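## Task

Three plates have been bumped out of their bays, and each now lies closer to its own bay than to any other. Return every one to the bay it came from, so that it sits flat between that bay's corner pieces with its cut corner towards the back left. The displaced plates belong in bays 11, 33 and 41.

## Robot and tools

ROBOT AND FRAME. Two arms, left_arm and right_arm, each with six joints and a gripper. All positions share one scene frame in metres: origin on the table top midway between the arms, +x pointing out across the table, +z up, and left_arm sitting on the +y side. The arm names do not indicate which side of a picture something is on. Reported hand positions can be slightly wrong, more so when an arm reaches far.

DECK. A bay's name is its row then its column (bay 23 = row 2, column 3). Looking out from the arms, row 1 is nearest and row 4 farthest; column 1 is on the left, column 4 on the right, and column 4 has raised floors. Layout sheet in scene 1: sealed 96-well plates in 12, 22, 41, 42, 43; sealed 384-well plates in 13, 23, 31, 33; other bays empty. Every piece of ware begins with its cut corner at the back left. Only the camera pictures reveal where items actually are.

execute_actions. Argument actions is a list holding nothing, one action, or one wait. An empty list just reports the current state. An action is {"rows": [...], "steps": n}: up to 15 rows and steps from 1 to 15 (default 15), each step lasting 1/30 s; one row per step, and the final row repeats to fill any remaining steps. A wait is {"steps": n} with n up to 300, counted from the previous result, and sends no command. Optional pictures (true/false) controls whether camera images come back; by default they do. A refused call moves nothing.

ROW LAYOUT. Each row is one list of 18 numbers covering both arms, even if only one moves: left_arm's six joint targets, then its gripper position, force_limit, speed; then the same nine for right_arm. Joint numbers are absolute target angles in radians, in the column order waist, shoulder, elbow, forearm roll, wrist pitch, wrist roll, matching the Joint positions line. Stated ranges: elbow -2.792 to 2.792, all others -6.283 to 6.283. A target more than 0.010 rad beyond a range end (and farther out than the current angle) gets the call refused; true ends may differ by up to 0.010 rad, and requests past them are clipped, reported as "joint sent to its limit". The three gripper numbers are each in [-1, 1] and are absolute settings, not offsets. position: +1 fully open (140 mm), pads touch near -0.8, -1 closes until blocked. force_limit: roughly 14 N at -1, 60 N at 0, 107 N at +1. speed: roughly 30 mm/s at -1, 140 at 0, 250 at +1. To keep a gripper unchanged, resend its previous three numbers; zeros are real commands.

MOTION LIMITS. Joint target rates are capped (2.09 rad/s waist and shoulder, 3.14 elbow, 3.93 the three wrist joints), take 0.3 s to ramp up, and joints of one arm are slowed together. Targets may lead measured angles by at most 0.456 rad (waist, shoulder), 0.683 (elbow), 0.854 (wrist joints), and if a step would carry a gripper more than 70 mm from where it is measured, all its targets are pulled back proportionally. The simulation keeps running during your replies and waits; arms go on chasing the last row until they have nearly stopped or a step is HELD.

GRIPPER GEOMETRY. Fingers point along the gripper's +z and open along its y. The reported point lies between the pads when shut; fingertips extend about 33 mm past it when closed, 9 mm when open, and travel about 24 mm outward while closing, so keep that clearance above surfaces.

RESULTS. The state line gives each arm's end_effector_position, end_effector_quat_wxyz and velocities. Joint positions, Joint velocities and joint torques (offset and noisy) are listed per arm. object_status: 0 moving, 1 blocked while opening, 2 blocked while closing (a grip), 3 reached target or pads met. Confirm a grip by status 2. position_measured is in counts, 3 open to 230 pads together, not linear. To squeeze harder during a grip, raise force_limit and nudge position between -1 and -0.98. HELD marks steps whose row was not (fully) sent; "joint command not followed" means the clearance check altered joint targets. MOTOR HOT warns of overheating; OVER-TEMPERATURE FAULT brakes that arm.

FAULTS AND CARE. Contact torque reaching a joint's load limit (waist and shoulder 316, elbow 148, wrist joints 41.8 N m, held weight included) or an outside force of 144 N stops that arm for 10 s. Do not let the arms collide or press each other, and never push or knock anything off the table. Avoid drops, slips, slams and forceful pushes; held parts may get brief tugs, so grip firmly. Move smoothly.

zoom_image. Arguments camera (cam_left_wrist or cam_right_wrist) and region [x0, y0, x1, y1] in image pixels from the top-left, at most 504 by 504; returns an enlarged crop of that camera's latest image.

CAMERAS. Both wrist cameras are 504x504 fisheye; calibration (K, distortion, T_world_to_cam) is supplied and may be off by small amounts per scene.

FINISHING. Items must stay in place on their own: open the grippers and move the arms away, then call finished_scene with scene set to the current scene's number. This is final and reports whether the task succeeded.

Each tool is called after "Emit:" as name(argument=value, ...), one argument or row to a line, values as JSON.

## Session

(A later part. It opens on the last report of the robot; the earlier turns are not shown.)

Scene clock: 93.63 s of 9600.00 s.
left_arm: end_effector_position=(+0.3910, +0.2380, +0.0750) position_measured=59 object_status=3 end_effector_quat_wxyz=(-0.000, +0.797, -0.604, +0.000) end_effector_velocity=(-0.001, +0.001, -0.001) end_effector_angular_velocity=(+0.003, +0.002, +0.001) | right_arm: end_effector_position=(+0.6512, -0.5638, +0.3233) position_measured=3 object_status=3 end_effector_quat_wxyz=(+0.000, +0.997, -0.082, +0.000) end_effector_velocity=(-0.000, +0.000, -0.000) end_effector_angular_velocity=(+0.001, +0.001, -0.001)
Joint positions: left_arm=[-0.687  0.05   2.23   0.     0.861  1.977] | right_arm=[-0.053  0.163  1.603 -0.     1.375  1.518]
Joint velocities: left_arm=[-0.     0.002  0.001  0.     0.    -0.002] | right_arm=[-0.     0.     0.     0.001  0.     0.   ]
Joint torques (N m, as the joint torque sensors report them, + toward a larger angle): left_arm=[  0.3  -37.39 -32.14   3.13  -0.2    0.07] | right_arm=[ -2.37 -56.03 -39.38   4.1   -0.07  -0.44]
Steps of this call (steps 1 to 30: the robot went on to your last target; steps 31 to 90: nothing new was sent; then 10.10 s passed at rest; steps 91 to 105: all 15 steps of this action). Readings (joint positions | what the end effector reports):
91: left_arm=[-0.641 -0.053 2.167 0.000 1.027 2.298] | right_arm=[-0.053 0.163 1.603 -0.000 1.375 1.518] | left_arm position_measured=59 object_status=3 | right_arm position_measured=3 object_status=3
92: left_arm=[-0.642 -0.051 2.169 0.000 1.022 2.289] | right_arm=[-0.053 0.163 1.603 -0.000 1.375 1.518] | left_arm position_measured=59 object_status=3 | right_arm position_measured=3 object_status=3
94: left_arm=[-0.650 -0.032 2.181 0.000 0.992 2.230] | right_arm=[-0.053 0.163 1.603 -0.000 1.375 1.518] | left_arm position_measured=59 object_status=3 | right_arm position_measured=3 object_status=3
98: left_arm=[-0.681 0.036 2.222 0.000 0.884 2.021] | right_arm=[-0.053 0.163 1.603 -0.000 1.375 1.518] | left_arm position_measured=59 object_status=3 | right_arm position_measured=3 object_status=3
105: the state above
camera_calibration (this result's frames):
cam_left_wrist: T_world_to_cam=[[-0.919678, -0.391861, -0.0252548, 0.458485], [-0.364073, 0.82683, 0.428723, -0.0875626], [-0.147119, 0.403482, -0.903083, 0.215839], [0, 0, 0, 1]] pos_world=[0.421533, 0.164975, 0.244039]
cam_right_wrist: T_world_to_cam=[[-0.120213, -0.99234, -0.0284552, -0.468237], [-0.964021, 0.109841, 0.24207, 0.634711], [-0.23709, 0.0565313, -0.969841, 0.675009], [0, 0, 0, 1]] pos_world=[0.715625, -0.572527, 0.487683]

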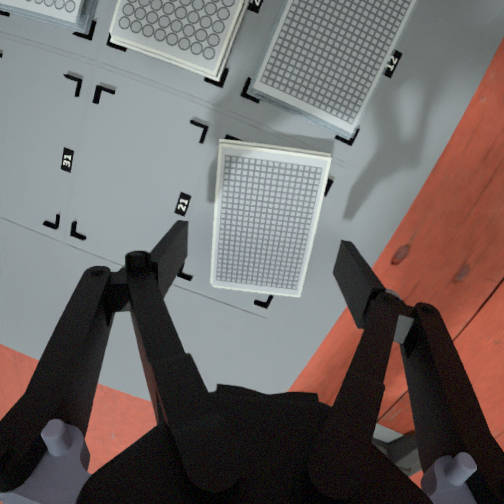

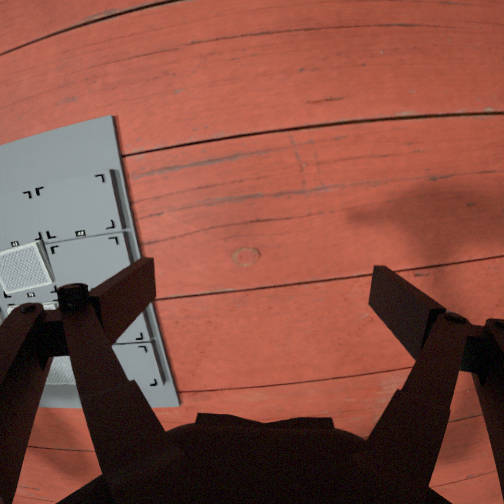

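Emit:
execute_actions(
  actions=[
    {"rows":[[-0.687,0.0991,2.2613,0,0.7812,1.977,0.55,0,0,-0.053,0.163,1.603,0,1.375,1.518,1,0,0]],"steps":12},
  ],
  pictures=false,
)

Emit:
execute_actions(
  actions=[
    {"rows":[[-0.687,0.0991,2.2613,0,0.7812,1.977,-1,0,0,-0.053,0.163,1.603,0,1.375,1.518,1,0,0]],"steps":15},
  ],
)

Scene clock: 106.10 s of 9600.00 s.
left_arm: end_effector_position=(+0.3908, +0.2381, +0.0399) position_measured=59 object_status=3 end_effector_quat_wxyz=(+0.000, +0.797, -0.604, -0.000) end_effector_velocity=(+0.000, +0.000, -0.001) end_effector_angular_velocity=(+0.002, -0.001, -0.002) | right_arm: end_effector_position=(+0.6512, -0.5638, +0.3233) position_measured=3 object_status=3 end_effector_quat_wxyz=(+0.000, +0.997, -0.082, +0.000) end_effector_velocity=(-0.000, +0.000, -0.000) end_effector_angular_velocity=(-0.000, +0.000, +0.001)
Joint positions: left_arm=[-0.687  0.099  2.261 -0.     0.781  1.977] | right_arm=[-0.053  0.163  1.603 -0.     1.375  1.518]
Joint velocities: left_arm=[ 0.     0.001  0.     0.003 -0.001 -0.   ] | right_arm=[ 0.    -0.     0.001 -0.    -0.    -0.   ]
Joint torques (N m, as the joint torque sensors report them, + toward a larger angle): left_arm=[  0.46 -41.83 -29.81   2.8   -0.22  -0.07] | right_arm=[ -2.26 -55.73 -39.79   4.1    0.11  -0.41]
Steps of this call (steps 1 to 15: the robot went on to your last target; steps 16 to 90: nothing new was sent; then 9.07 s passed at rest; steps 91 to 102: all 12 steps of this action). Readings (joint positions | what the end effector reports):
91: left_arm=[-0.687 0.050 2.231 -0.000 0.861 1.977] | right_arm=[-0.053 0.163 1.603 -0.000 1.375 1.518] | left_arm position_measured=59 object_status=3 | right_arm position_measured=3 object_status=3
92: left_arm=[-0.687 0.054 2.233 -0.000 0.854 1.977] | right_arm=[-0.053 0.163 1.603 -0.000 1.375 1.518] | left_arm position_measured=59 object_status=3 | right_arm position_measured=3 object_status=3
94: left_arm=[-0.687 0.082 2.251 -0.000 0.809 1.977] | right_arm=[-0.053 0.163 1.603 -0.000 1.375 1.518] | left_arm position_measured=59 object_status=3 | right_arm position_measured=3 object_status=3
98: left_arm=[-0.687 0.099 2.261 -0.000 0.781 1.977] | right_arm=[-0.053 0.163 1.603 -0.000 1.375 1.518] | left_arm position_measured=59 object_status=3 | right_arm position_measured=3 object_status=3
102: the state above

Scene clock: 106.60 s of 9600.00 s.
left_arm: end_effector_position=(+0.3910, +0.2380, +0.0401) position_measured=109 object_status=2 end_effector_quat_wxyz=(+0.000, +0.797, -0.604, +0.000) end_effector_velocity=(+0.001, -0.000, +0.001) end_effector_angular_velocity=(-0.001, -0.001, +0.000) | right_arm: end_effector_position=(+0.6512, -0.5638, +0.3233) position_measured=3 object_status=3 end_effector_quat_wxyz=(+0.000, +0.997, -0.082, +0.000) end_effector_velocity=(-0.000, -0.000, -0.000) end_effector_angular_velocity=(+0.000, -0.000, -0.000)
Joint positions: left_arm=[-0.687  0.099  2.261  0.     0.781  1.977] | right_arm=[-0.053  0.163  1.603 -0.     1.375  1.518]
Joint velocities: left_arm=[ 0.    -0.001 -0.001  0.     0.    -0.001] | right_arm=[-0.    -0.     0.001  0.    -0.001 -0.   ]
Joint torques (N m, as the joint torque sensors report them, + toward a larger angle): left_arm=[ -0.7  -33.77 -26.68   2.6   -1.8    0.23] | right_arm=[ -1.35 -56.25 -39.01   4.     0.07  -0.25]
Steps of this call (steps 1 to 15: all 15 steps of this action). Readings (joint positions | what the end effector reports):
1: left_arm=[-0.687 0.099 2.261 -0.000 0.781 1.977] | right_arm=[-0.053 0.163 1.603 -0.000 1.375 1.518] | left_arm position_measured=59 object_status=0 | right_arm position_measured=3 object_status=3
2: left_arm=[-0.687 0.099 2.261 -0.000 0.781 1.977] | right_arm=[-0.053 0.163 1.603 -0.000 1.375 1.518] | left_arm position_measured=63 object_status=0 | right_arm position_measured=3 object_status=3
4: left_arm=[-0.687 0.099 2.261 -0.000 0.781 1.977] | right_arm=[-0.053 0.163 1.603 -0.000 1.375 1.518] | left_arm position_measured=78 object_status=0 | right_arm position_measured=3 object_status=3
8: left_arm=[-0.687 0.099 2.261 0.000 0.781 1.977] | right_arm=[-0.053 0.163 1.603 -0.000 1.375 1.518] | left_arm position_measured=108 object_status=0 | right_arm position_measured=3 object_status=3
15: the state above
camera_calibration (this result's frames):
cam_left_wrist: T_world_to_cam=[[-0.919669, -0.39188, -0.0252745, 0.457565], [-0.364107, 0.826844, 0.428667, -0.072591], [-0.147088, 0.403435, -0.903109, 0.18427], [0, 0, 0, 1]] pos_world=[0.421481, 0.164991, 0.209098]
cam_right_wrist: T_world_to_cam=[[-0.120213, -0.99234, -0.0284552, -0.468237], [-0.964021, 0.109841, 0.24207, 0.634711], [-0.23709, 0.0565313, -0.969841, 0.675009], [0, 0, 0, 1]] pos_world=[0.715625, -0.572527, 0.487683]

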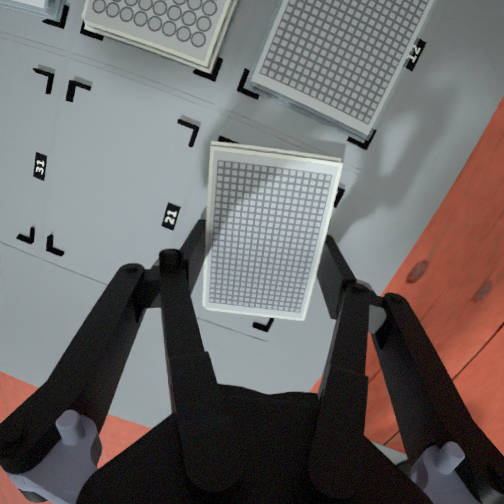

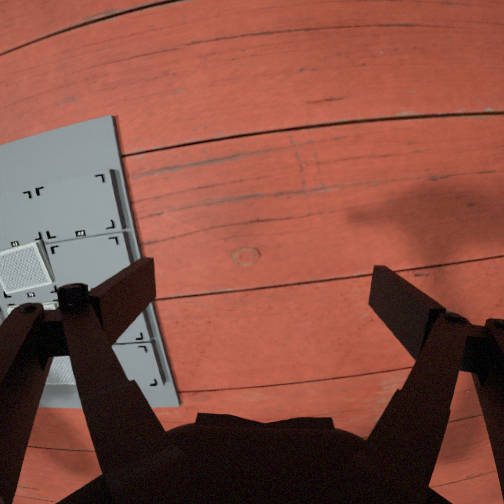

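Emit:
execute_actions(
  actions=[
    {"rows":[[-0.687,0.05,2.2305,0,0.8611,1.977,-1,0,0,-0.053,0.163,1.603,0,1.375,1.518,1,0,0],[-0.687,0.05,2.2305,0,0.8611,1.977,-1,0,0,-0.053,0.163,1.603,0,1.375,1.518,1,0,0],[-0.687,0.05,2.2305,0,0.8611,1.977,-1,0,0,-0.053,0.163,1.603,0,1.375,1.518,1,0,0],[-0.687,0.05,2.2305,0,0.8611,1.977,-1,0,0,-0.053,0.163,1.603,0,1.375,1.518,1,0,0],[-0.687,0.05,2.2305,0,0.8611,1.977,-1,0,0,-0.053,0.163,1.603,0,1.375,1.518,1,0,0],[-0.687,0.05,2.2305,0,0.8611,1.977,-1,0,0,-0.053,0.163,1.603,0,1.375,1.518,1,0,0],[-0.6491,0.0555,2.2365,0,0.8496,2.29,-1,0,0,-0.053,0.163,1.603,0,1.375,1.518,1,0,0]],"steps":15},
  ],
  pictures=false,
)

Emit:
execute_actions(
  actions=[
    {"rows":[[-0.6491,0.0555,2.2365,0,0.8496,2.29,-1,0,0,-0.053,0.163,1.603,0,1.375,1.518,1,0,0],[-0.6491,0.0555,2.2365,0,0.8496,2.29,-1,0,0,-0.053,0.163,1.603,0,1.375,1.518,1,0,0],[-0.6491,0.0555,2.2365,0,0.8496,2.29,-1,0,0,-0.053,0.163,1.603,0,1.375,1.518,1,0,0],[-0.6491,0.0555,2.2365,0,0.8496,2.29,-1,0,0,-0.053,0.163,1.603,0,1.375,1.518,1,0,0],[-0.6491,0.0555,2.2365,0,0.8496,2.29,-1,0,0,-0.053,0.163,1.603,0,1.375,1.518,1,0,0],[-0.6491,0.0942,2.2605,0,0.7869,2.29,-1,0,0,-0.053,0.163,1.603,0,1.375,1.518,1,0,0]],"steps":15},
  ],
)

Emit:
zoom_image(
  camera="cam_left_wrist",
  region=[170,90,400,340],
)

Scene clock: 120.80 s of 9600.00 s.
left_arm: end_effector_position=(+0.4023, +0.2502, +0.0701) position_measured=109 object_status=2 end_effector_quat_wxyz=(-0.000, +0.711, -0.703, -0.000) end_effector_velocity=(+0.021, +0.022, -0.007) end_effector_angular_velocity=(-0.004, -0.003, -0.473) | right_arm: end_effector_position=(+0.6512, -0.5638, +0.3233) position_measured=3 object_status=3 end_effector_quat_wxyz=(+0.000, +0.997, -0.082, +0.000) end_effector_velocity=(-0.000, +0.001, +0.000) end_effector_angular_velocity=(+0.001, +0.001, +0.000)
Joint positions: left_arm=[-0.651  0.055  2.236  0.     0.85   2.277] | right_arm=[-0.053  0.163  1.603 -0.     1.375  1.518]
Joint velocities: left_arm=[ 0.065  0.005  0.01  -0.    -0.021  0.539] | right_arm=[ 0.001 -0.    -0.     0.001  0.001  0.   ]
Joint torques (N m, as the joint torque sensors report them, + toward a larger angle): left_arm=[ -6.15 -37.49 -34.44   2.58  -0.35  -0.04] | right_arm=[ -2.2  -55.64 -39.51   4.13   0.08  -0.34]
Steps of this call (steps 1 to 15: the robot went on to your last target; steps 16 to 90: nothing new was sent; then 10.70 s passed at rest; steps 91 to 105: all 15 steps of this action). Readings (joint positions | what the end effector reports):
91: left_arm=[-0.687 0.099 2.261 -0.000 0.781 1.977] | right_arm=[-0.053 0.163 1.603 -0.000 1.375 1.518] | left_arm position_measured=109 object_status=2 | right_arm position_measured=3 object_status=3
92: left_arm=[-0.687 0.095 2.259 -0.000 0.789 1.977] | right_arm=[-0.053 0.163 1.603 -0.000 1.375 1.518] | left_arm position_measured=109 object_status=2 | right_arm position_measured=3 object_status=3
94: left_arm=[-0.687 0.068 2.241 -0.000 0.833 1.977] | right_arm=[-0.053 0.163 1.603 -0.000 1.375 1.518] | left_arm position_measured=109 object_status=2 | right_arm position_measured=3 object_status=3
98: left_arm=[-0.686 0.051 2.231 -0.000 0.861 1.986] | right_arm=[-0.053 0.163 1.603 -0.000 1.375 1.518] | left_arm position_measured=109 object_status=2 | right_arm position_measured=3 object_status=3
105: the state above

Scene clock: 121.30 s of 9600.00 s.
left_arm: end_effector_position=(+0.4027, +0.2508, +0.0425) position_measured=109 object_status=2 end_effector_quat_wxyz=(-0.000, +0.707, -0.707, -0.000) end_effector_velocity=(+0.001, -0.001, -0.000) end_effector_angular_velocity=(-0.001, -0.002, -0.001) | right_arm: end_effector_position=(+0.6512, -0.5638, +0.3233) position_measured=3 object_status=3 end_effector_quat_wxyz=(+0.000, +0.997, -0.082, +0.000) end_effector_velocity=(+0.000, -0.000, +0.000) end_effector_angular_velocity=(-0.001, -0.001, +0.000)
Joint positions: left_arm=[-0.649  0.094  2.261  0.     0.787  2.29 ] | right_arm=[-0.053  0.163  1.603 -0.     1.375  1.518]
Joint velocities: left_arm=[-0.     0.001 -0.001  0.001 -0.002  0.001] | right_arm=[-0.    -0.    -0.001 -0.001 -0.    -0.   ]
Joint torques (N m, as the joint torque sensors report them, + toward a larger angle): left_arm=[ -0.21 -40.9  -33.77   3.72  -1.94   0.24] | right_arm=[ -1.2  -55.76 -39.51   4.15   0.19  -0.32]
Steps of this call (steps 1 to 15: all 15 steps of this action). Readings (joint positions | what the end effector reports):
1: left_arm=[-0.649 0.055 2.236 0.000 0.850 2.288] | right_arm=[-0.053 0.163 1.603 -0.000 1.375 1.518] | left_arm position_measured=109 object_status=2 | right_arm position_measured=3 object_status=3
2: left_arm=[-0.649 0.055 2.236 0.000 0.850 2.289] | right_arm=[-0.053 0.163 1.603 -0.000 1.375 1.518] | left_arm position_measured=109 object_status=2 | right_arm position_measured=3 object_status=3
4: left_arm=[-0.649 0.055 2.236 0.000 0.850 2.290] | right_arm=[-0.053 0.163 1.603 -0.000 1.375 1.518] | left_arm position_measured=109 object_status=2 | right_arm position_measured=3 object_status=3
8: left_arm=[-0.649 0.071 2.246 0.000 0.824 2.290] | right_arm=[-0.053 0.163 1.603 -0.000 1.375 1.518] | left_arm position_measured=109 object_status=2 | right_arm position_measured=3 object_status=3
15: the state above
camera_calibration (this result's frames):
cam_left_wrist: T_world_to_cam=[[-0.991534, -0.127407, -0.0250689, 0.436049], [-0.125785, 0.894499, 0.42901, -0.192912], [-0.0322347, 0.428531, -0.902952, 0.130444], [0, 0, 0, 1]] pos_world=[0.412297, 0.172216, 0.211478]
cam_right_wrist: T_world_to_cam=[[-0.120213, -0.99234, -0.0284552, -0.468237], [-0.964021, 0.109841, 0.24207, 0.634711], [-0.23709, 0.0565313, -0.969841, 0.675009], [0, 0, 0, 1]] pos_world=[0.715625, -0.572527, 0.487683]

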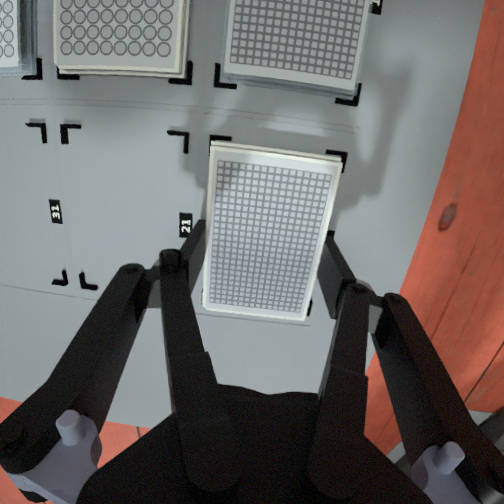

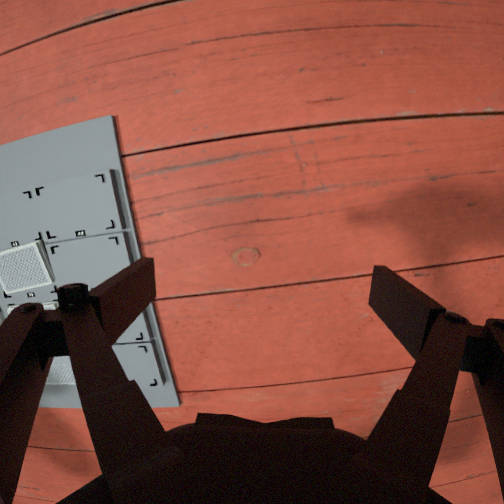

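Region (170, 90, 400, 340) of cam_left_wrist's 504x504 image, scaled by 2.016, with more detail than that image has; it fills the left 464 columns of this view, and the rest is white.

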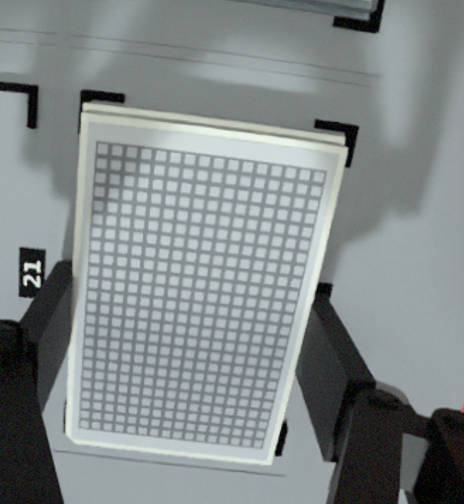

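Emit:
execute_actions(
  actions=[
    {"rows":[[-0.6491,0.0892,2.2575,0,0.7949,2.29,-1,0,0,-0.053,0.163,1.603,0,1.375,1.518,1,0,0],[-0.6491,0.0892,2.2575,0,0.7949,2.29,-1,0,0,-0.053,0.163,1.603,0,1.375,1.518,1,0,0],[-0.6491,0.0892,2.2575,0,0.7949,2.29,-1,0,0,-0.053,0.163,1.603,0,1.375,1.518,1,0,0],[-0.6491,0.0892,2.2575,0,0.7949,2.29,-1,0,0,-0.053,0.163,1.603,0,1.375,1.518,1,0,0],[-0.6514,0.0897,2.2568,0,0.7951,2.2876,-1,0,0,-0.053,0.163,1.603,0,1.375,1.518,1,0,0],[-0.6514,0.0897,2.2568,0,0.7951,2.2876,-1,0,0,-0.053,0.163,1.603,0,1.375,1.518,1,0,0],[-0.6514,0.0897,2.2568,0,0.7951,2.2876,-1,0,0,-0.053,0.163,1.603,0,1.375,1.518,1,0,0],[-0.6514,0.0897,2.2568,0,0.7951,2.2876,-1,0,0,-0.053,0.163,1.603,0,1.375,1.518,1,0,0],[-0.6514,0.0897,2.2568,0,0.7951,2.2876,-1,0,0,-0.053,0.163,1.603,0,1.375,1.518,1,0,0],[-0.6514,0.0948,2.2597,0,0.7871,2.2876,-1,0,0,-0.053,0.163,1.603,0,1.375,1.518,1,0,0]],"steps":15},
  ],
)

Emit:
zoom_image(
  camera="cam_left_wrist",
  region=[170,90,400,340],
)

Scene clock: 137.63 s of 9600.00 s.
left_arm: end_effector_position=(+0.4023, +0.2496, +0.0427) position_measured=109 object_status=2 end_effector_quat_wxyz=(+0.000, +0.707, -0.707, +0.000) end_effector_velocity=(+0.000, -0.000, -0.001) end_effector_angular_velocity=(-0.000, -0.000, +0.001) | right_arm: end_effector_position=(+0.6512, -0.5638, +0.3233) position_measured=3 object_status=3 end_effector_quat_wxyz=(+0.000, +0.997, -0.082, +0.000) end_effector_velocity=(+0.001, -0.001, +0.000) end_effector_angular_velocity=(-0.001, -0.002, -0.001)
Joint positions: left_arm=[-0.651  0.095  2.26  -0.     0.787  2.288] | right_arm=[-0.053  0.163  1.603 -0.     1.375  1.518]
Joint velocities: left_arm=[-0.     0.001  0.001  0.    -0.003 -0.001] | right_arm=[-0.     0.    -0.001 -0.001 -0.002  0.001]
Joint torques (N m, as the joint torque sensors report them, + toward a larger angle): left_arm=[ -1.7  -41.46 -31.29   3.33  -0.55   0.2 ] | right_arm=[ -2.18 -54.51 -38.97   4.18   0.08  -0.22]
Steps of this call (steps 1 to 15: the robot went on to your last target; steps 16 to 90: nothing new was sent; then 12.83 s passed at rest; steps 91 to 105: all 15 steps of this action). Readings (joint positions | what the end effector reports):
91: left_arm=[-0.649 0.094 2.260 -0.000 0.787 2.290] | right_arm=[-0.053 0.163 1.603 -0.000 1.375 1.518] | left_arm position_measured=109 object_status=2 | right_arm position_measured=3 object_status=3
92: left_arm=[-0.649 0.092 2.259 -0.000 0.790 2.290] | right_arm=[-0.053 0.163 1.603 -0.000 1.375 1.518] | left_arm position_measured=109 object_status=2 | right_arm position_measured=3 object_status=3
94: left_arm=[-0.649 0.089 2.258 -0.000 0.794 2.290] | right_arm=[-0.053 0.163 1.603 -0.000 1.375 1.518] | left_arm position_measured=109 object_status=2 | right_arm position_measured=3 object_status=3
98: left_arm=[-0.651 0.089 2.257 -0.000 0.795 2.288] | right_arm=[-0.053 0.163 1.603 -0.000 1.375 1.518] | left_arm position_measured=109 object_status=2 | right_arm position_measured=3 object_status=3
105: the state above
camera_calibration (this result's frames):
cam_left_wrist: T_world_to_cam=[[-0.991531, -0.1274, -0.0252133, 0.435521], [-0.125849, 0.894598, 0.428784, -0.19196], [-0.0320714, 0.428326, -0.903055, 0.131091], [0, 0, 0, 1]] pos_world=[0.411879, 0.171063, 0.211673]
cam_right_wrist: T_world_to_cam=[[-0.120213, -0.99234, -0.0284553, -0.468237], [-0.964021, 0.109841, 0.24207, 0.634711], [-0.23709, 0.0565315, -0.969841, 0.675009], [0, 0, 0, 1]] pos_world=[0.715625, -0.572527, 0.487683]

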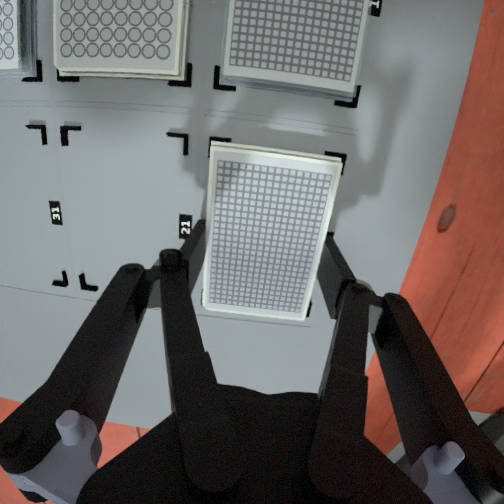

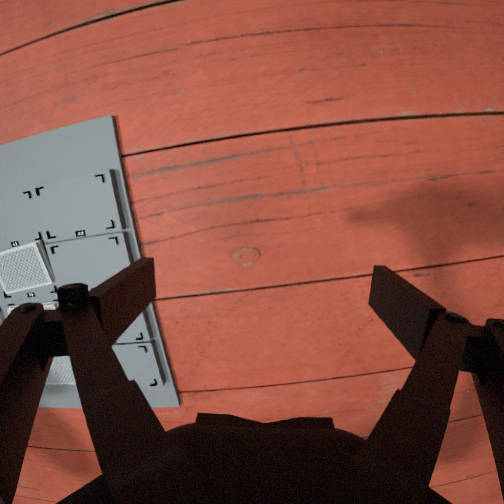

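Region (170, 90, 400, 340) of cam_left_wrist's 504x504 image, scaled by 2.016, with more detail than that image has; it fills the left 464 columns of this view, and the rest is white.

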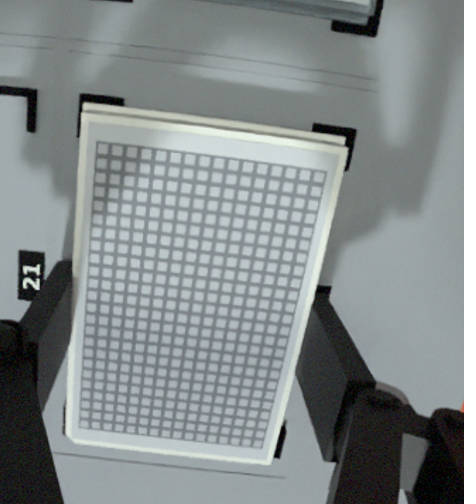

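Emit:
execute_actions(
  actions=[
    {"rows":[[-0.6514,0.0978,2.2614,0,0.7824,2.2876,-1,0,0,-0.053,0.163,1.603,0,1.375,1.518,1,0,0]],"steps":9},
  ],
  pictures=false,
)

Scene clock: 144.13 s of 9600.00 s.
left_arm: end_effector_position=(+0.4023, +0.2497, +0.0406) position_measured=109 object_status=2 end_effector_quat_wxyz=(+0.000, +0.707, -0.707, -0.000) end_effector_velocity=(-0.000, +0.000, -0.000) end_effector_angular_velocity=(-0.000, +0.000, -0.000) | right_arm: end_effector_position=(+0.6512, -0.5638, +0.3233) position_measured=3 object_status=3 end_effector_quat_wxyz=(+0.000, +0.997, -0.082, +0.000) end_effector_velocity=(-0.000, -0.000, -0.000) end_effector_angular_velocity=(-0.001, +0.000, +0.001)
Joint positions: left_arm=[-0.651  0.098  2.261 -0.     0.782  2.288] | right_arm=[-0.053  0.163  1.603 -0.     1.375  1.518]
Joint velocities: left_arm=[ 0.    -0.     0.001 -0.    -0.     0.   ] | right_arm=[ 0.    -0.     0.001 -0.001 -0.001 -0.001]
Joint torques (N m, as the joint torque sensors report them, + toward a larger angle): left_arm=[  0.93 -38.55 -32.16   4.17  -2.36   0.6 ] | right_arm=[ -1.55 -55.62 -39.2    4.26   0.06  -0.37]
Steps of this call (steps 1 to 15: the robot went on to your last target; steps 16 to 90: nothing new was sent; then 3.20 s passed at rest; steps 91 to 99: all 9 steps of this action). Readings (joint positions | what the end effector reports):
91: left_arm=[-0.651 0.095 2.260 -0.000 0.787 2.288] | right_arm=[-0.053 0.163 1.603 -0.000 1.375 1.518] | left_arm position_measured=109 object_status=2 | right_arm position_measured=3 object_status=3
92: left_arm=[-0.651 0.096 2.260 -0.000 0.785 2.288] | right_arm=[-0.053 0.163 1.603 -0.000 1.375 1.518] | left_arm position_measured=109 object_status=2 | right_arm position_measured=3 object_status=3
94: left_arm=[-0.651 0.098 2.261 -0.000 0.783 2.288] | right_arm=[-0.053 0.163 1.603 -0.000 1.375 1.518] | left_arm position_measured=109 object_status=2 | right_arm position_measured=3 object_status=3
98: left_arm=[-0.651 0.098 2.261 -0.000 0.782 2.288] | right_arm=[-0.053 0.163 1.603 -0.000 1.375 1.518] | left_arm position_measured=109 object_status=2 | right_arm position_measured=3 object_status=3
99: the state above

Emit:
execute_actions(
  actions=[
    {"rows":[[-0.6514,0.0978,2.2614,0,0.7824,2.2876,0.55,0,-0.3,-0.053,0.163,1.603,0,1.375,1.518,1,0,0]],"steps":14},
  ],
  pictures=false,
)

Emit:
execute_actions(
  actions=[
    {"rows":[[-0.6514,0.0174,2.2068,0,0.9174,2.2876,0.55,0,-0.3,-0.053,0.163,1.603,0,1.375,1.518,1,0,0]],"steps":13},
  ],
)

Emit:
zoom_image(
  camera="cam_left_wrist",
  region=[170,90,400,340],
)

Scene clock: 151.80 s of 9600.00 s.
left_arm: end_effector_position=(+0.4023, +0.2497, +0.0405) position_measured=59 object_status=0 end_effector_quat_wxyz=(-0.000, +0.707, -0.707, -0.000) end_effector_velocity=(+0.000, -0.000, +0.000) end_effector_angular_velocity=(+0.000, +0.000, -0.001) | right_arm: end_effector_position=(+0.6512, -0.5638, +0.3233) position_measured=3 object_status=3 end_effector_quat_wxyz=(+0.000, +0.997, -0.082, +0.000) end_effector_velocity=(-0.001, +0.000, -0.001) end_effector_angular_velocity=(+0.001, +0.001, -0.001)
Joint positions: left_arm=[-0.651  0.098  2.261  0.     0.782  2.288] | right_arm=[-0.053  0.163  1.603 -0.     1.375  1.518]
Joint velocities: left_arm=[-0.     0.    -0.     0.     0.001  0.001] | right_arm=[-0.    -0.     0.001  0.     0.001  0.   ]
Joint torques (N m, as the joint torque sensors report them, + toward a larger angle): left_arm=[ -0.87 -40.28 -30.21   3.01  -0.78   0.1 ] | right_arm=[ -2.1  -55.97 -38.97   4.18  -0.01  -0.21]
Steps of this call (steps 1 to 15: the robot went on to your last target; steps 16 to 90: nothing new was sent; then 4.20 s passed at rest; steps 91 to 104: all 14 steps of this action). Readings (joint positions | what the end effector reports):
91: left_arm=[-0.651 0.098 2.261 -0.000 0.782 2.288] | right_arm=[-0.053 0.163 1.603 -0.000 1.375 1.518] | left_arm position_measured=109 object_status=0 | right_arm position_measured=3 object_status=3
92: left_arm=[-0.651 0.098 2.261 -0.000 0.782 2.288] | right_arm=[-0.053 0.163 1.603 -0.000 1.375 1.518] | left_arm position_measured=109 object_status=0 | right_arm position_measured=3 object_status=3
94: left_arm=[-0.651 0.098 2.261 0.000 0.782 2.288] | right_arm=[-0.053 0.163 1.603 -0.000 1.375 1.518] | left_arm position_measured=95 object_status=0 | right_arm position_measured=3 object_status=3
98: left_arm=[-0.651 0.098 2.261 0.000 0.782 2.288] | right_arm=[-0.053 0.163 1.603 -0.000 1.375 1.518] | left_arm position_measured=72 object_status=0 | right_arm position_measured=3 object_status=3
104: the state above

Scene clock: 152.23 s of 9600.00 s.
left_arm: end_effector_position=(+0.4023, +0.2497, +0.1001) position_measured=59 object_status=3 end_effector_quat_wxyz=(+0.000, +0.707, -0.707, +0.000) end_effector_velocity=(+0.000, +0.000, +0.001) end_effector_angular_velocity=(+0.000, -0.001, -0.002) | right_arm: end_effector_position=(+0.6512, -0.5638, +0.3233) position_measured=3 object_status=3 end_effector_quat_wxyz=(+0.000, +0.997, -0.082, +0.000) end_effector_velocity=(-0.001, -0.000, -0.000) end_effector_angular_velocity=(-0.001, +0.002, -0.000)
Joint positions: left_arm=[-0.651  0.017  2.207 -0.     0.917  2.288] | right_arm=[-0.053  0.163  1.603 -0.     1.375  1.518]
Joint velocities: left_arm=[-0.    -0.001 -0.     0.001  0.001  0.001] | right_arm=[-0.    -0.     0.001 -0.001  0.001  0.   ]
Joint torques (N m, as the joint torque sensors report them, + toward a larger angle): left_arm=[ -1.01 -36.73 -34.64   3.5   -0.49  -0.18] | right_arm=[ -1.87 -56.18 -39.48   4.1    0.04  -0.25]
Steps of this call (steps 1 to 13: all 13 steps of this action). Readings (joint positions | what the end effector reports):
1: left_arm=[-0.651 0.098 2.261 0.000 0.783 2.288] | right_arm=[-0.053 0.163 1.603 -0.000 1.375 1.518] | left_arm position_measured=59 object_status=0 | right_arm position_measured=3 object_status=3
2: left_arm=[-0.651 0.094 2.259 -0.000 0.791 2.288] | right_arm=[-0.053 0.163 1.603 -0.000 1.375 1.518] | left_arm position_measured=59 object_status=3 | right_arm position_measured=3 object_status=3
4: left_arm=[-0.651 0.062 2.237 -0.000 0.844 2.288] | right_arm=[-0.053 0.163 1.603 -0.000 1.375 1.518] | left_arm position_measured=59 object_status=3 | right_arm position_measured=3 object_status=3
8: left_arm=[-0.651 0.017 2.207 -0.000 0.917 2.288] | right_arm=[-0.053 0.163 1.603 -0.000 1.375 1.518] | left_arm position_measured=59 object_status=3 | right_arm position_measured=3 object_status=3
13: the state above
camera_calibration (this result's frames):
cam_left_wrist: T_world_to_cam=[[-0.991517, -0.127513, -0.0252045, 0.436968], [-0.125948, 0.894595, 0.428762, -0.21658], [-0.0321251, 0.428299, -0.903066, 0.182956], [0, 0, 0, 1]] pos_world=[0.411861, 0.171111, 0.269096]
cam_right_wrist: T_world_to_cam=[[-0.120213, -0.99234, -0.0284552, -0.468237], [-0.964021, 0.109841, 0.24207, 0.634711], [-0.23709, 0.0565314, -0.969841, 0.675009], [0, 0, 0, 1]] pos_world=[0.715625, -0.572527, 0.487683]

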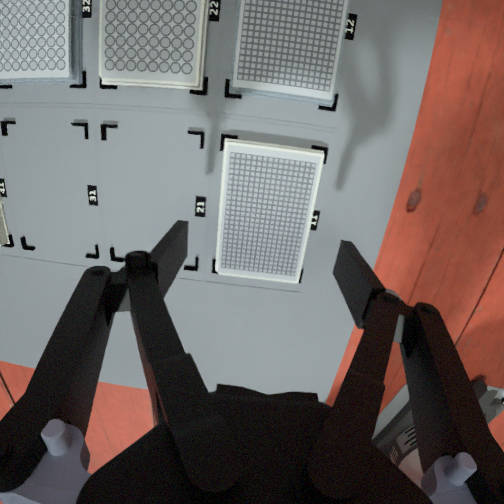

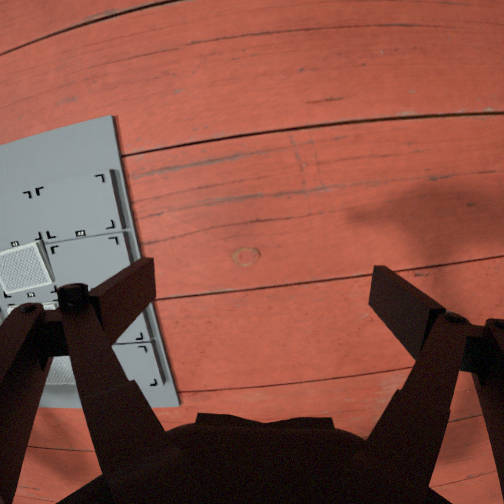

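Region (170, 90, 400, 340) of cam_left_wrist's 504x504 image, scaled by 2.016, with more detail than that image has; it fills the left 464 columns of this view, and the rest is white.

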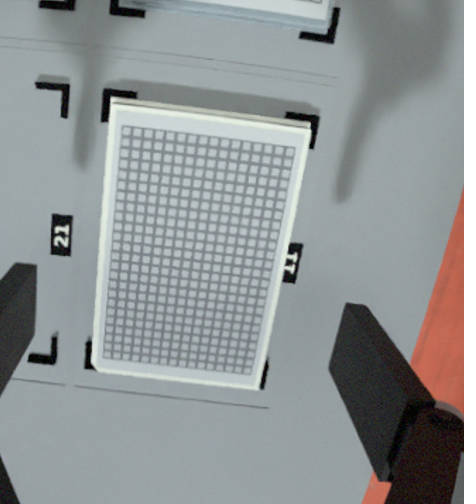

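Emit:
execute_actions(
  actions=[
    {"rows":[[-0.714,0.537,1.3667,0,1.2379,2.225,0.55,0,0,-0.053,0.163,1.603,0,1.375,1.518,1,0,0]],"steps":15},
  ],
  pictures=false,
)

Emit:
execute_actions(
  actions=[
    {"steps":18},
  ],
)

Scene clock: 164.30 s of 9600.00 s.
left_arm: end_effector_position=(+0.5257, +0.0734, +0.1494) position_measured=59 object_status=3 end_effector_quat_wxyz=(-0.001, +0.707, -0.708, -0.006) end_effector_velocity=(+0.275, -0.418, +0.090) end_effector_angular_velocity=(-0.025, -0.021, -0.000) | right_arm: end_effector_position=(+0.6512, -0.5638, +0.3233) position_measured=3 object_status=3 end_effector_quat_wxyz=(+0.000, +0.997, -0.082, +0.000) end_effector_velocity=(+0.000, -0.000, +0.000) end_effector_angular_velocity=(+0.000, -0.001, -0.000)
Joint positions: left_arm=[-0.685  0.293  1.77   0.     1.091  2.254] | right_arm=[-0.053  0.163  1.603 -0.     1.375  1.518]
Joint velocities: left_arm=[-0.075  0.632 -1.045  0.     0.38  -0.074] | right_arm=[-0.    -0.    -0.001  0.001 -0.     0.   ]
Joint torques (N m, as the joint torque sensors report them, + toward a larger angle): left_arm=[  1.89 -64.49 -35.93   3.88  -0.74  -0.05] | right_arm=[ -1.68 -56.15 -39.19   4.07   0.03  -0.35]
Steps of this call (steps 1 to 15: the robot went on to your last target; steps 16 to 90: nothing new was sent; then 8.57 s passed at rest; steps 91 to 105: all 15 steps of this action). Readings (joint positions | what the end effector reports):
91: left_arm=[-0.651 0.018 2.206 0.000 0.918 2.288] | right_arm=[-0.053 0.163 1.603 -0.000 1.375 1.518] | left_arm position_measured=59 object_status=3 | right_arm position_measured=3 object_status=3
92: left_arm=[-0.652 0.022 2.200 -0.000 0.921 2.287] | right_arm=[-0.053 0.163 1.603 -0.000 1.375 1.518] | left_arm position_measured=59 object_status=3 | right_arm position_measured=3 object_status=3
94: left_arm=[-0.656 0.054 2.152 0.000 0.943 2.283] | right_arm=[-0.053 0.163 1.603 -0.000 1.375 1.518] | left_arm position_measured=59 object_status=3 | right_arm position_measured=3 object_status=3
98: left_arm=[-0.668 0.148 2.011 0.000 1.003 2.271] | right_arm=[-0.053 0.163 1.603 -0.000 1.375 1.518] | left_arm position_measured=59 object_status=3 | right_arm position_measured=3 object_status=3
105: the state above

Scene clock: 164.90 s of 9600.00 s.
left_arm: end_effector_position=(+0.6192, -0.0803, +0.1701) position_measured=59 object_status=3 end_effector_quat_wxyz=(+0.000, +0.707, -0.707, +0.000) end_effector_velocity=(+0.001, -0.001, -0.001) end_effector_angular_velocity=(+0.000, -0.001, -0.001) | right_arm: end_effector_position=(+0.6512, -0.5638, +0.3233) position_measured=3 object_status=3 end_effector_quat_wxyz=(+0.000, +0.997, -0.082, +0.000) end_effector_velocity=(+0.000, -0.000, +0.000) end_effector_angular_velocity=(-0.001, -0.000, -0.000)
Joint positions: left_arm=[-0.714  0.537  1.367  0.     1.238  2.225] | right_arm=[-0.053  0.163  1.603 -0.     1.375  1.518]
Joint velocities: left_arm=[-0.     0.002 -0.001  0.001 -0.001 -0.   ] | right_arm=[ 0.    -0.    -0.    -0.    -0.     0.001]
Joint torques (N m, as the joint torque sensors report them, + toward a larger angle): left_arm=[ -0.51 -97.24 -41.71   3.76  -0.29  -0.15] | right_arm=[ -2.26 -56.03 -39.59   4.2    0.09  -0.32]
Steps of this call (steps 1 to 18: the robot went on to your last target). Readings (joint positions | what the end effector reports):
1: left_arm=[-0.688 0.315 1.734 0.000 1.104 2.252] | right_arm=[-0.053 0.163 1.603 -0.000 1.375 1.518] | left_arm position_measured=59 object_status=3 | right_arm position_measured=3 object_status=3
2: left_arm=[-0.690 0.336 1.698 0.000 1.117 2.249] | right_arm=[-0.053 0.163 1.603 -0.000 1.375 1.518] | left_arm position_measured=59 object_status=3 | right_arm position_measured=3 object_status=3
4: left_arm=[-0.696 0.380 1.626 0.000 1.143 2.244] | right_arm=[-0.053 0.163 1.603 -0.000 1.375 1.518] | left_arm position_measured=59 object_status=3 | right_arm position_measured=3 object_status=3
8: left_arm=[-0.706 0.471 1.475 0.000 1.198 2.233] | right_arm=[-0.053 0.163 1.603 -0.000 1.375 1.518] | left_arm position_measured=59 object_status=3 | right_arm position_measured=3 object_status=3
18: the state above
camera_calibration (this result's frames):
cam_left_wrist: T_world_to_cam=[[-0.991524, -0.12745, -0.0252329, 0.611701], [-0.125903, 0.894601, 0.428762, 0.0758908], [-0.0320726, 0.428305, -0.903065, 0.39448], [0, 0, 0, 1]] pos_world=[0.628723, -0.158888, 0.339136]
cam_right_wrist: T_world_to_cam=[[-0.120213, -0.99234, -0.0284554, -0.468237], [-0.964021, 0.109841, 0.24207, 0.634711], [-0.23709, 0.0565314, -0.969841, 0.675009], [0, 0, 0, 1]] pos_world=[0.715625, -0.572527, 0.487683]

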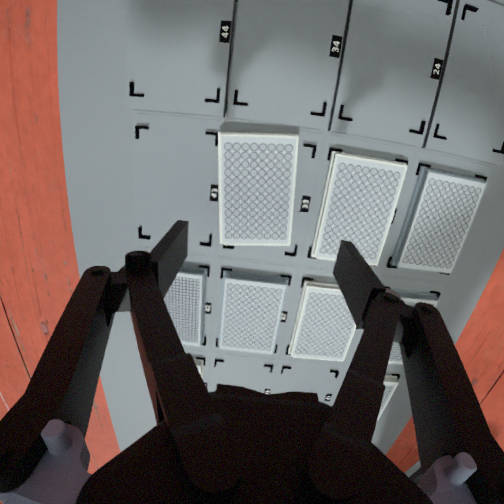

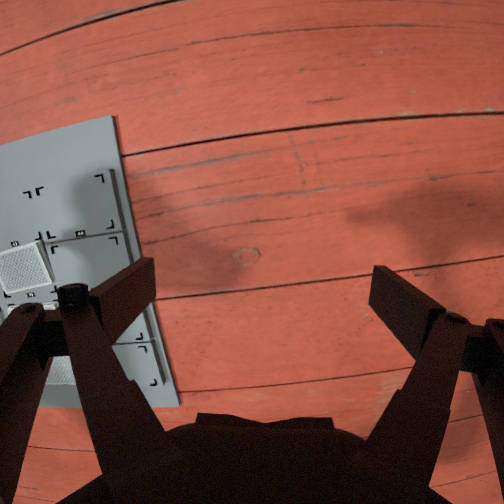

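Emit:
execute_actions(
  actions=[
    {"rows":[[-0.708,0.6154,1.4215,0,1.1047,2.126,0.55,0,0,-0.053,0.163,1.603,0,1.375,1.518,1,0,0]],"steps":15},
  ],
)

Scene clock: 181.57 s of 9600.00 s.
left_arm: end_effector_position=(+0.6304, -0.0865, +0.0750) position_measured=59 object_status=3 end_effector_quat_wxyz=(+0.000, +0.743, -0.669, +0.000) end_effector_velocity=(-0.001, +0.001, -0.001) end_effector_angular_velocity=(+0.001, +0.001, -0.000) | right_arm: end_effector_position=(+0.6512, -0.5638, +0.3233) position_measured=3 object_status=3 end_effector_quat_wxyz=(+0.000, +0.997, -0.082, +0.000) end_effector_velocity=(+0.000, +0.000, +0.000) end_effector_angular_velocity=(+0.000, -0.001, +0.000)
Joint positions: left_arm=[-0.708  0.615  1.421 -0.     1.105  2.126] | right_arm=[-0.053  0.163  1.603 -0.     1.375  1.518]
Joint velocities: left_arm=[-0.     0.     0.002  0.    -0.     0.   ] | right_arm=[ 0. -0. -0.  0. -0.  0.]
Joint torques (N m, as the joint torque sensors report them, + toward a larger angle): left_arm=[  -0.57 -102.84  -37.86    3.41   -0.6    -0.18] | right_arm=[ -1.45 -55.67 -39.41   4.11  -0.04  -0.11]
Steps of this call (steps 1 to 15: the robot went on to your last target; steps 16 to 90: nothing new was sent; then 13.17 s passed at rest; steps 91 to 105: all 15 steps of this action). Readings (joint positions | what the end effector reports):
91: left_arm=[-0.714 0.537 1.367 -0.000 1.238 2.225] | right_arm=[-0.053 0.163 1.603 -0.000 1.375 1.518] | left_arm position_measured=59 object_status=3 | right_arm position_measured=3 object_status=3
92: left_arm=[-0.714 0.541 1.369 -0.000 1.230 2.219] | right_arm=[-0.053 0.163 1.603 -0.000 1.375 1.518] | left_arm position_measured=59 object_status=3 | right_arm position_measured=3 object_status=3
94: left_arm=[-0.712 0.571 1.390 -0.000 1.180 2.182] | right_arm=[-0.053 0.163 1.603 -0.000 1.375 1.518] | left_arm position_measured=59 object_status=3 | right_arm position_measured=3 object_status=3
98: left_arm=[-0.708 0.615 1.421 -0.000 1.107 2.127] | right_arm=[-0.053 0.163 1.603 -0.000 1.375 1.518] | left_arm position_measured=59 object_status=3 | right_arm position_measured=3 object_status=3
105: the state above
camera_calibration (this result's frames):
cam_left_wrist: T_world_to_cam=[[-0.972708, -0.230659, -0.0252058, 0.598818], [-0.218951, 0.876479, 0.428773, 0.18066], [-0.0768079, 0.422589, -0.903061, 0.33931], [0, 0, 0, 1]] pos_world=[0.648092, -0.163611, 0.244049]
cam_right_wrist: T_world_to_cam=[[-0.120213, -0.99234, -0.0284552, -0.468237], [-0.964021, 0.109841, 0.24207, 0.634711], [-0.23709, 0.0565313, -0.969841, 0.675009], [0, 0, 0, 1]] pos_world=[0.715625, -0.572527, 0.487683]

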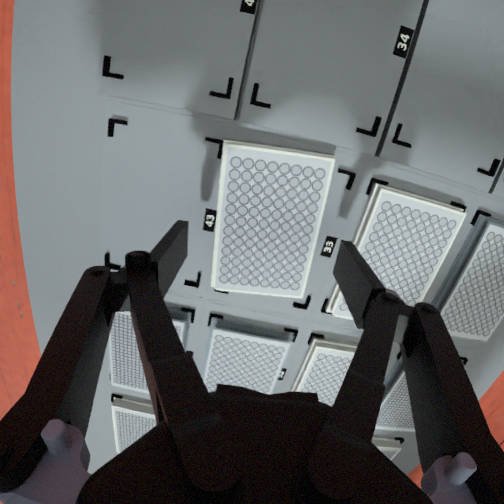

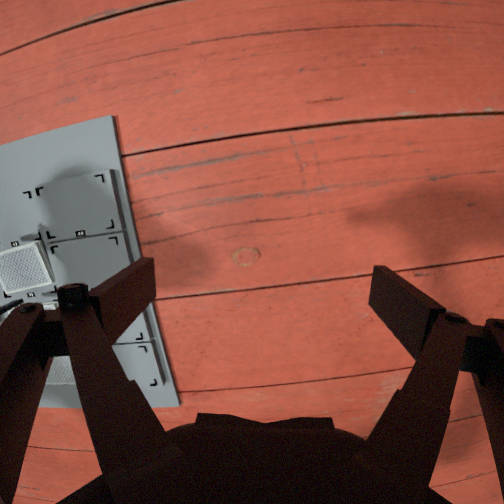

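Emit:
execute_actions(
  actions=[
    {"rows":[[-0.7071,0.642,1.4465,0,1.0531,2.127,0.55,0,0,-0.053,0.163,1.603,0,1.375,1.518,1,0,0]],"steps":13},
  ],
)

Scene clock: 188.67 s of 9600.00 s.
left_arm: end_effector_position=(+0.6308, -0.0858, +0.0399) position_measured=59 object_status=3 end_effector_quat_wxyz=(+0.000, +0.743, -0.669, +0.000) end_effector_velocity=(+0.000, -0.000, +0.000) end_effector_angular_velocity=(-0.001, -0.001, +0.000) | right_arm: end_effector_position=(+0.6512, -0.5638, +0.3233) position_measured=3 object_status=3 end_effector_quat_wxyz=(+0.000, +0.997, -0.082, +0.000) end_effector_velocity=(+0.000, -0.000, +0.000) end_effector_angular_velocity=(-0.001, +0.000, +0.000)
Joint positions: left_arm=[-0.707  0.642  1.446 -0.     1.053  2.127] | right_arm=[-0.053  0.163  1.603 -0.     1.375  1.518]
Joint velocities: left_arm=[ 0.    -0.    -0.001  0.    -0.    -0.   ] | right_arm=[ 0.    -0.    -0.001 -0.001  0.     0.   ]
Joint torques (N m, as the joint torque sensors report them, + toward a larger angle): left_arm=[   0.59 -101.71  -38.59    3.8    -0.93    0.26] | right_arm=[ -2.27 -56.02 -38.98   4.04   0.03  -0.53]
Steps of this call (steps 1 to 15: the robot went on to your last target; steps 16 to 90: nothing new was sent; then 3.67 s passed at rest; steps 91 to 103: all 13 steps of this action). Readings (joint positions | what the end effector reports):
91: left_arm=[-0.708 0.615 1.422 0.000 1.104 2.126] | right_arm=[-0.053 0.163 1.603 -0.000 1.375 1.518] | left_arm position_measured=59 object_status=3 | right_arm position_measured=3 object_status=3
92: left_arm=[-0.708 0.619 1.425 0.000 1.097 2.126] | right_arm=[-0.053 0.163 1.603 -0.000 1.375 1.518] | left_arm position_measured=59 object_status=3 | right_arm position_measured=3 object_status=3
94: left_arm=[-0.707 0.638 1.444 -0.000 1.061 2.126] | right_arm=[-0.053 0.163 1.603 -0.000 1.375 1.518] | left_arm position_measured=59 object_status=3 | right_arm position_measured=3 object_status=3
98: left_arm=[-0.707 0.642 1.446 -0.000 1.053 2.127] | right_arm=[-0.053 0.163 1.603 -0.000 1.375 1.518] | left_arm position_measured=59 object_status=3 | right_arm position_measured=3 object_status=3
103: the state above
camera_calibration (this result's frames):
cam_left_wrist: T_world_to_cam=[[-0.972717, -0.230621, -0.0252169, 0.598524], [-0.218922, 0.876489, 0.428766, 0.195176], [-0.0767798, 0.422588, -0.903064, 0.307301], [0, 0, 0, 1]] pos_world=[0.648518, -0.162899, 0.208921]
cam_right_wrist: T_world_to_cam=[[-0.120213, -0.99234, -0.0284552, -0.468237], [-0.964021, 0.109841, 0.24207, 0.634711], [-0.23709, 0.0565314, -0.969841, 0.675009], [0, 0, 0, 1]] pos_world=[0.715625, -0.572527, 0.487683]

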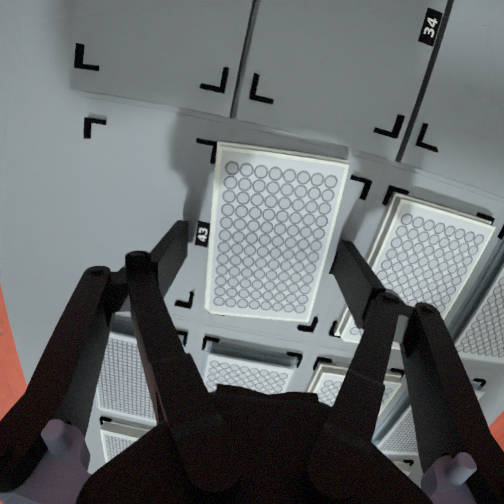

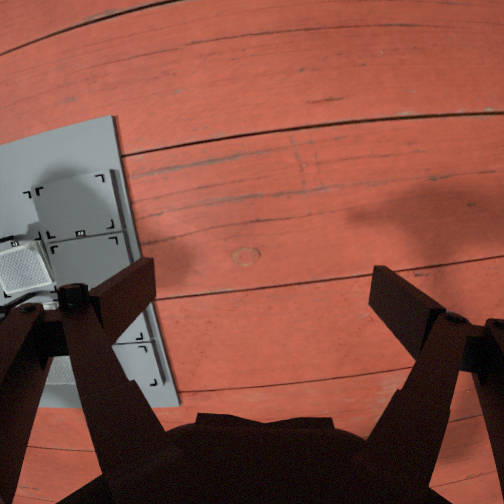

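Emit:
execute_actions(
  actions=[
    {"rows":[[-0.7071,0.642,1.4465,0,1.0531,2.127,-1,0,-0.5,-0.053,0.163,1.603,0,1.375,1.518,1,0,0]],"steps":15},
  ],
)

Scene clock: 193.33 s of 9600.00 s.
left_arm: end_effector_position=(+0.6308, -0.0857, +0.0400) position_measured=106 object_status=0 end_effector_quat_wxyz=(-0.000, +0.743, -0.669, +0.000) end_effector_velocity=(+0.001, -0.000, +0.000) end_effector_angular_velocity=(-0.000, -0.001, +0.000) | right_arm: end_effector_position=(+0.6512, -0.5638, +0.3233) position_measured=3 object_status=3 end_effector_quat_wxyz=(+0.000, +0.997, -0.082, +0.000) end_effector_velocity=(-0.000, +0.000, +0.000) end_effector_angular_velocity=(-0.000, +0.000, +0.001)
Joint positions: left_arm=[-0.707  0.642  1.447  0.     1.053  2.127] | right_arm=[-0.053  0.163  1.603 -0.     1.375  1.518]
Joint velocities: left_arm=[ 0.     0.    -0.001  0.001  0.001 -0.   ] | right_arm=[ 0.001 -0.    -0.    -0.001  0.001 -0.   ]
Joint torques (N m, as the joint torque sensors report them, + toward a larger angle): left_arm=[ -6.81 -86.8  -28.51   2.33  -0.25   0.14] | right_arm=[ -2.05 -56.05 -39.45   4.15   0.06  -0.38]
Steps of this call (steps 1 to 15: the robot went on to your last target; steps 16 to 90: nothing new was sent; then 1.17 s passed at rest; steps 91 to 105: all 15 steps of this action). Readings (joint positions | what the end effector reports):
91: left_arm=[-0.707 0.642 1.447 0.000 1.053 2.127] | right_arm=[-0.053 0.163 1.603 -0.000 1.375 1.518] | left_arm position_measured=59 object_status=0 | right_arm position_measured=3 object_status=3
92: left_arm=[-0.707 0.642 1.447 0.000 1.053 2.127] | right_arm=[-0.053 0.163 1.603 -0.000 1.375 1.518] | left_arm position_measured=61 object_status=0 | right_arm position_measured=3 object_status=3
94: left_arm=[-0.707 0.642 1.447 0.000 1.053 2.127] | right_arm=[-0.053 0.163 1.603 -0.000 1.375 1.518] | left_arm position_measured=71 object_status=0 | right_arm position_measured=3 object_status=3
98: left_arm=[-0.707 0.642 1.447 0.000 1.053 2.127] | right_arm=[-0.053 0.163 1.603 -0.000 1.375 1.518] | left_arm position_measured=89 object_status=0 | right_arm position_measured=3 object_status=3
105: the state above
camera_calibration (this result's frames):
cam_left_wrist: T_world_to_cam=[[-0.972737, -0.23052, -0.0253644, 0.598571], [-0.218899, 0.876525, 0.428705, 0.195065], [-0.0765926, 0.422569, -0.903089, 0.30728], [0, 0, 0, 1]] pos_world=[0.648487, -0.162844, 0.209059]
cam_right_wrist: T_world_to_cam=[[-0.120213, -0.99234, -0.0284554, -0.468237], [-0.964021, 0.109841, 0.24207, 0.634711], [-0.23709, 0.0565316, -0.969841, 0.675009], [0, 0, 0, 1]] pos_world=[0.715625, -0.572527, 0.487683]

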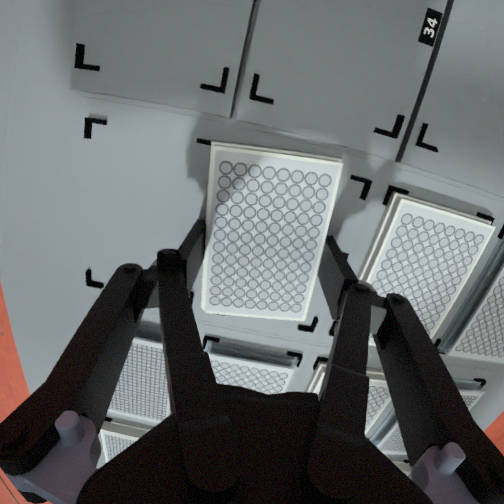

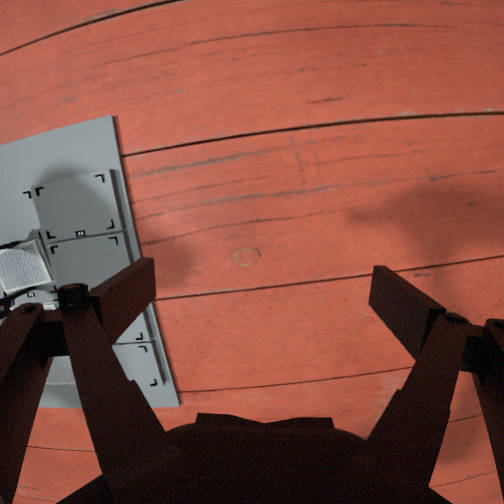

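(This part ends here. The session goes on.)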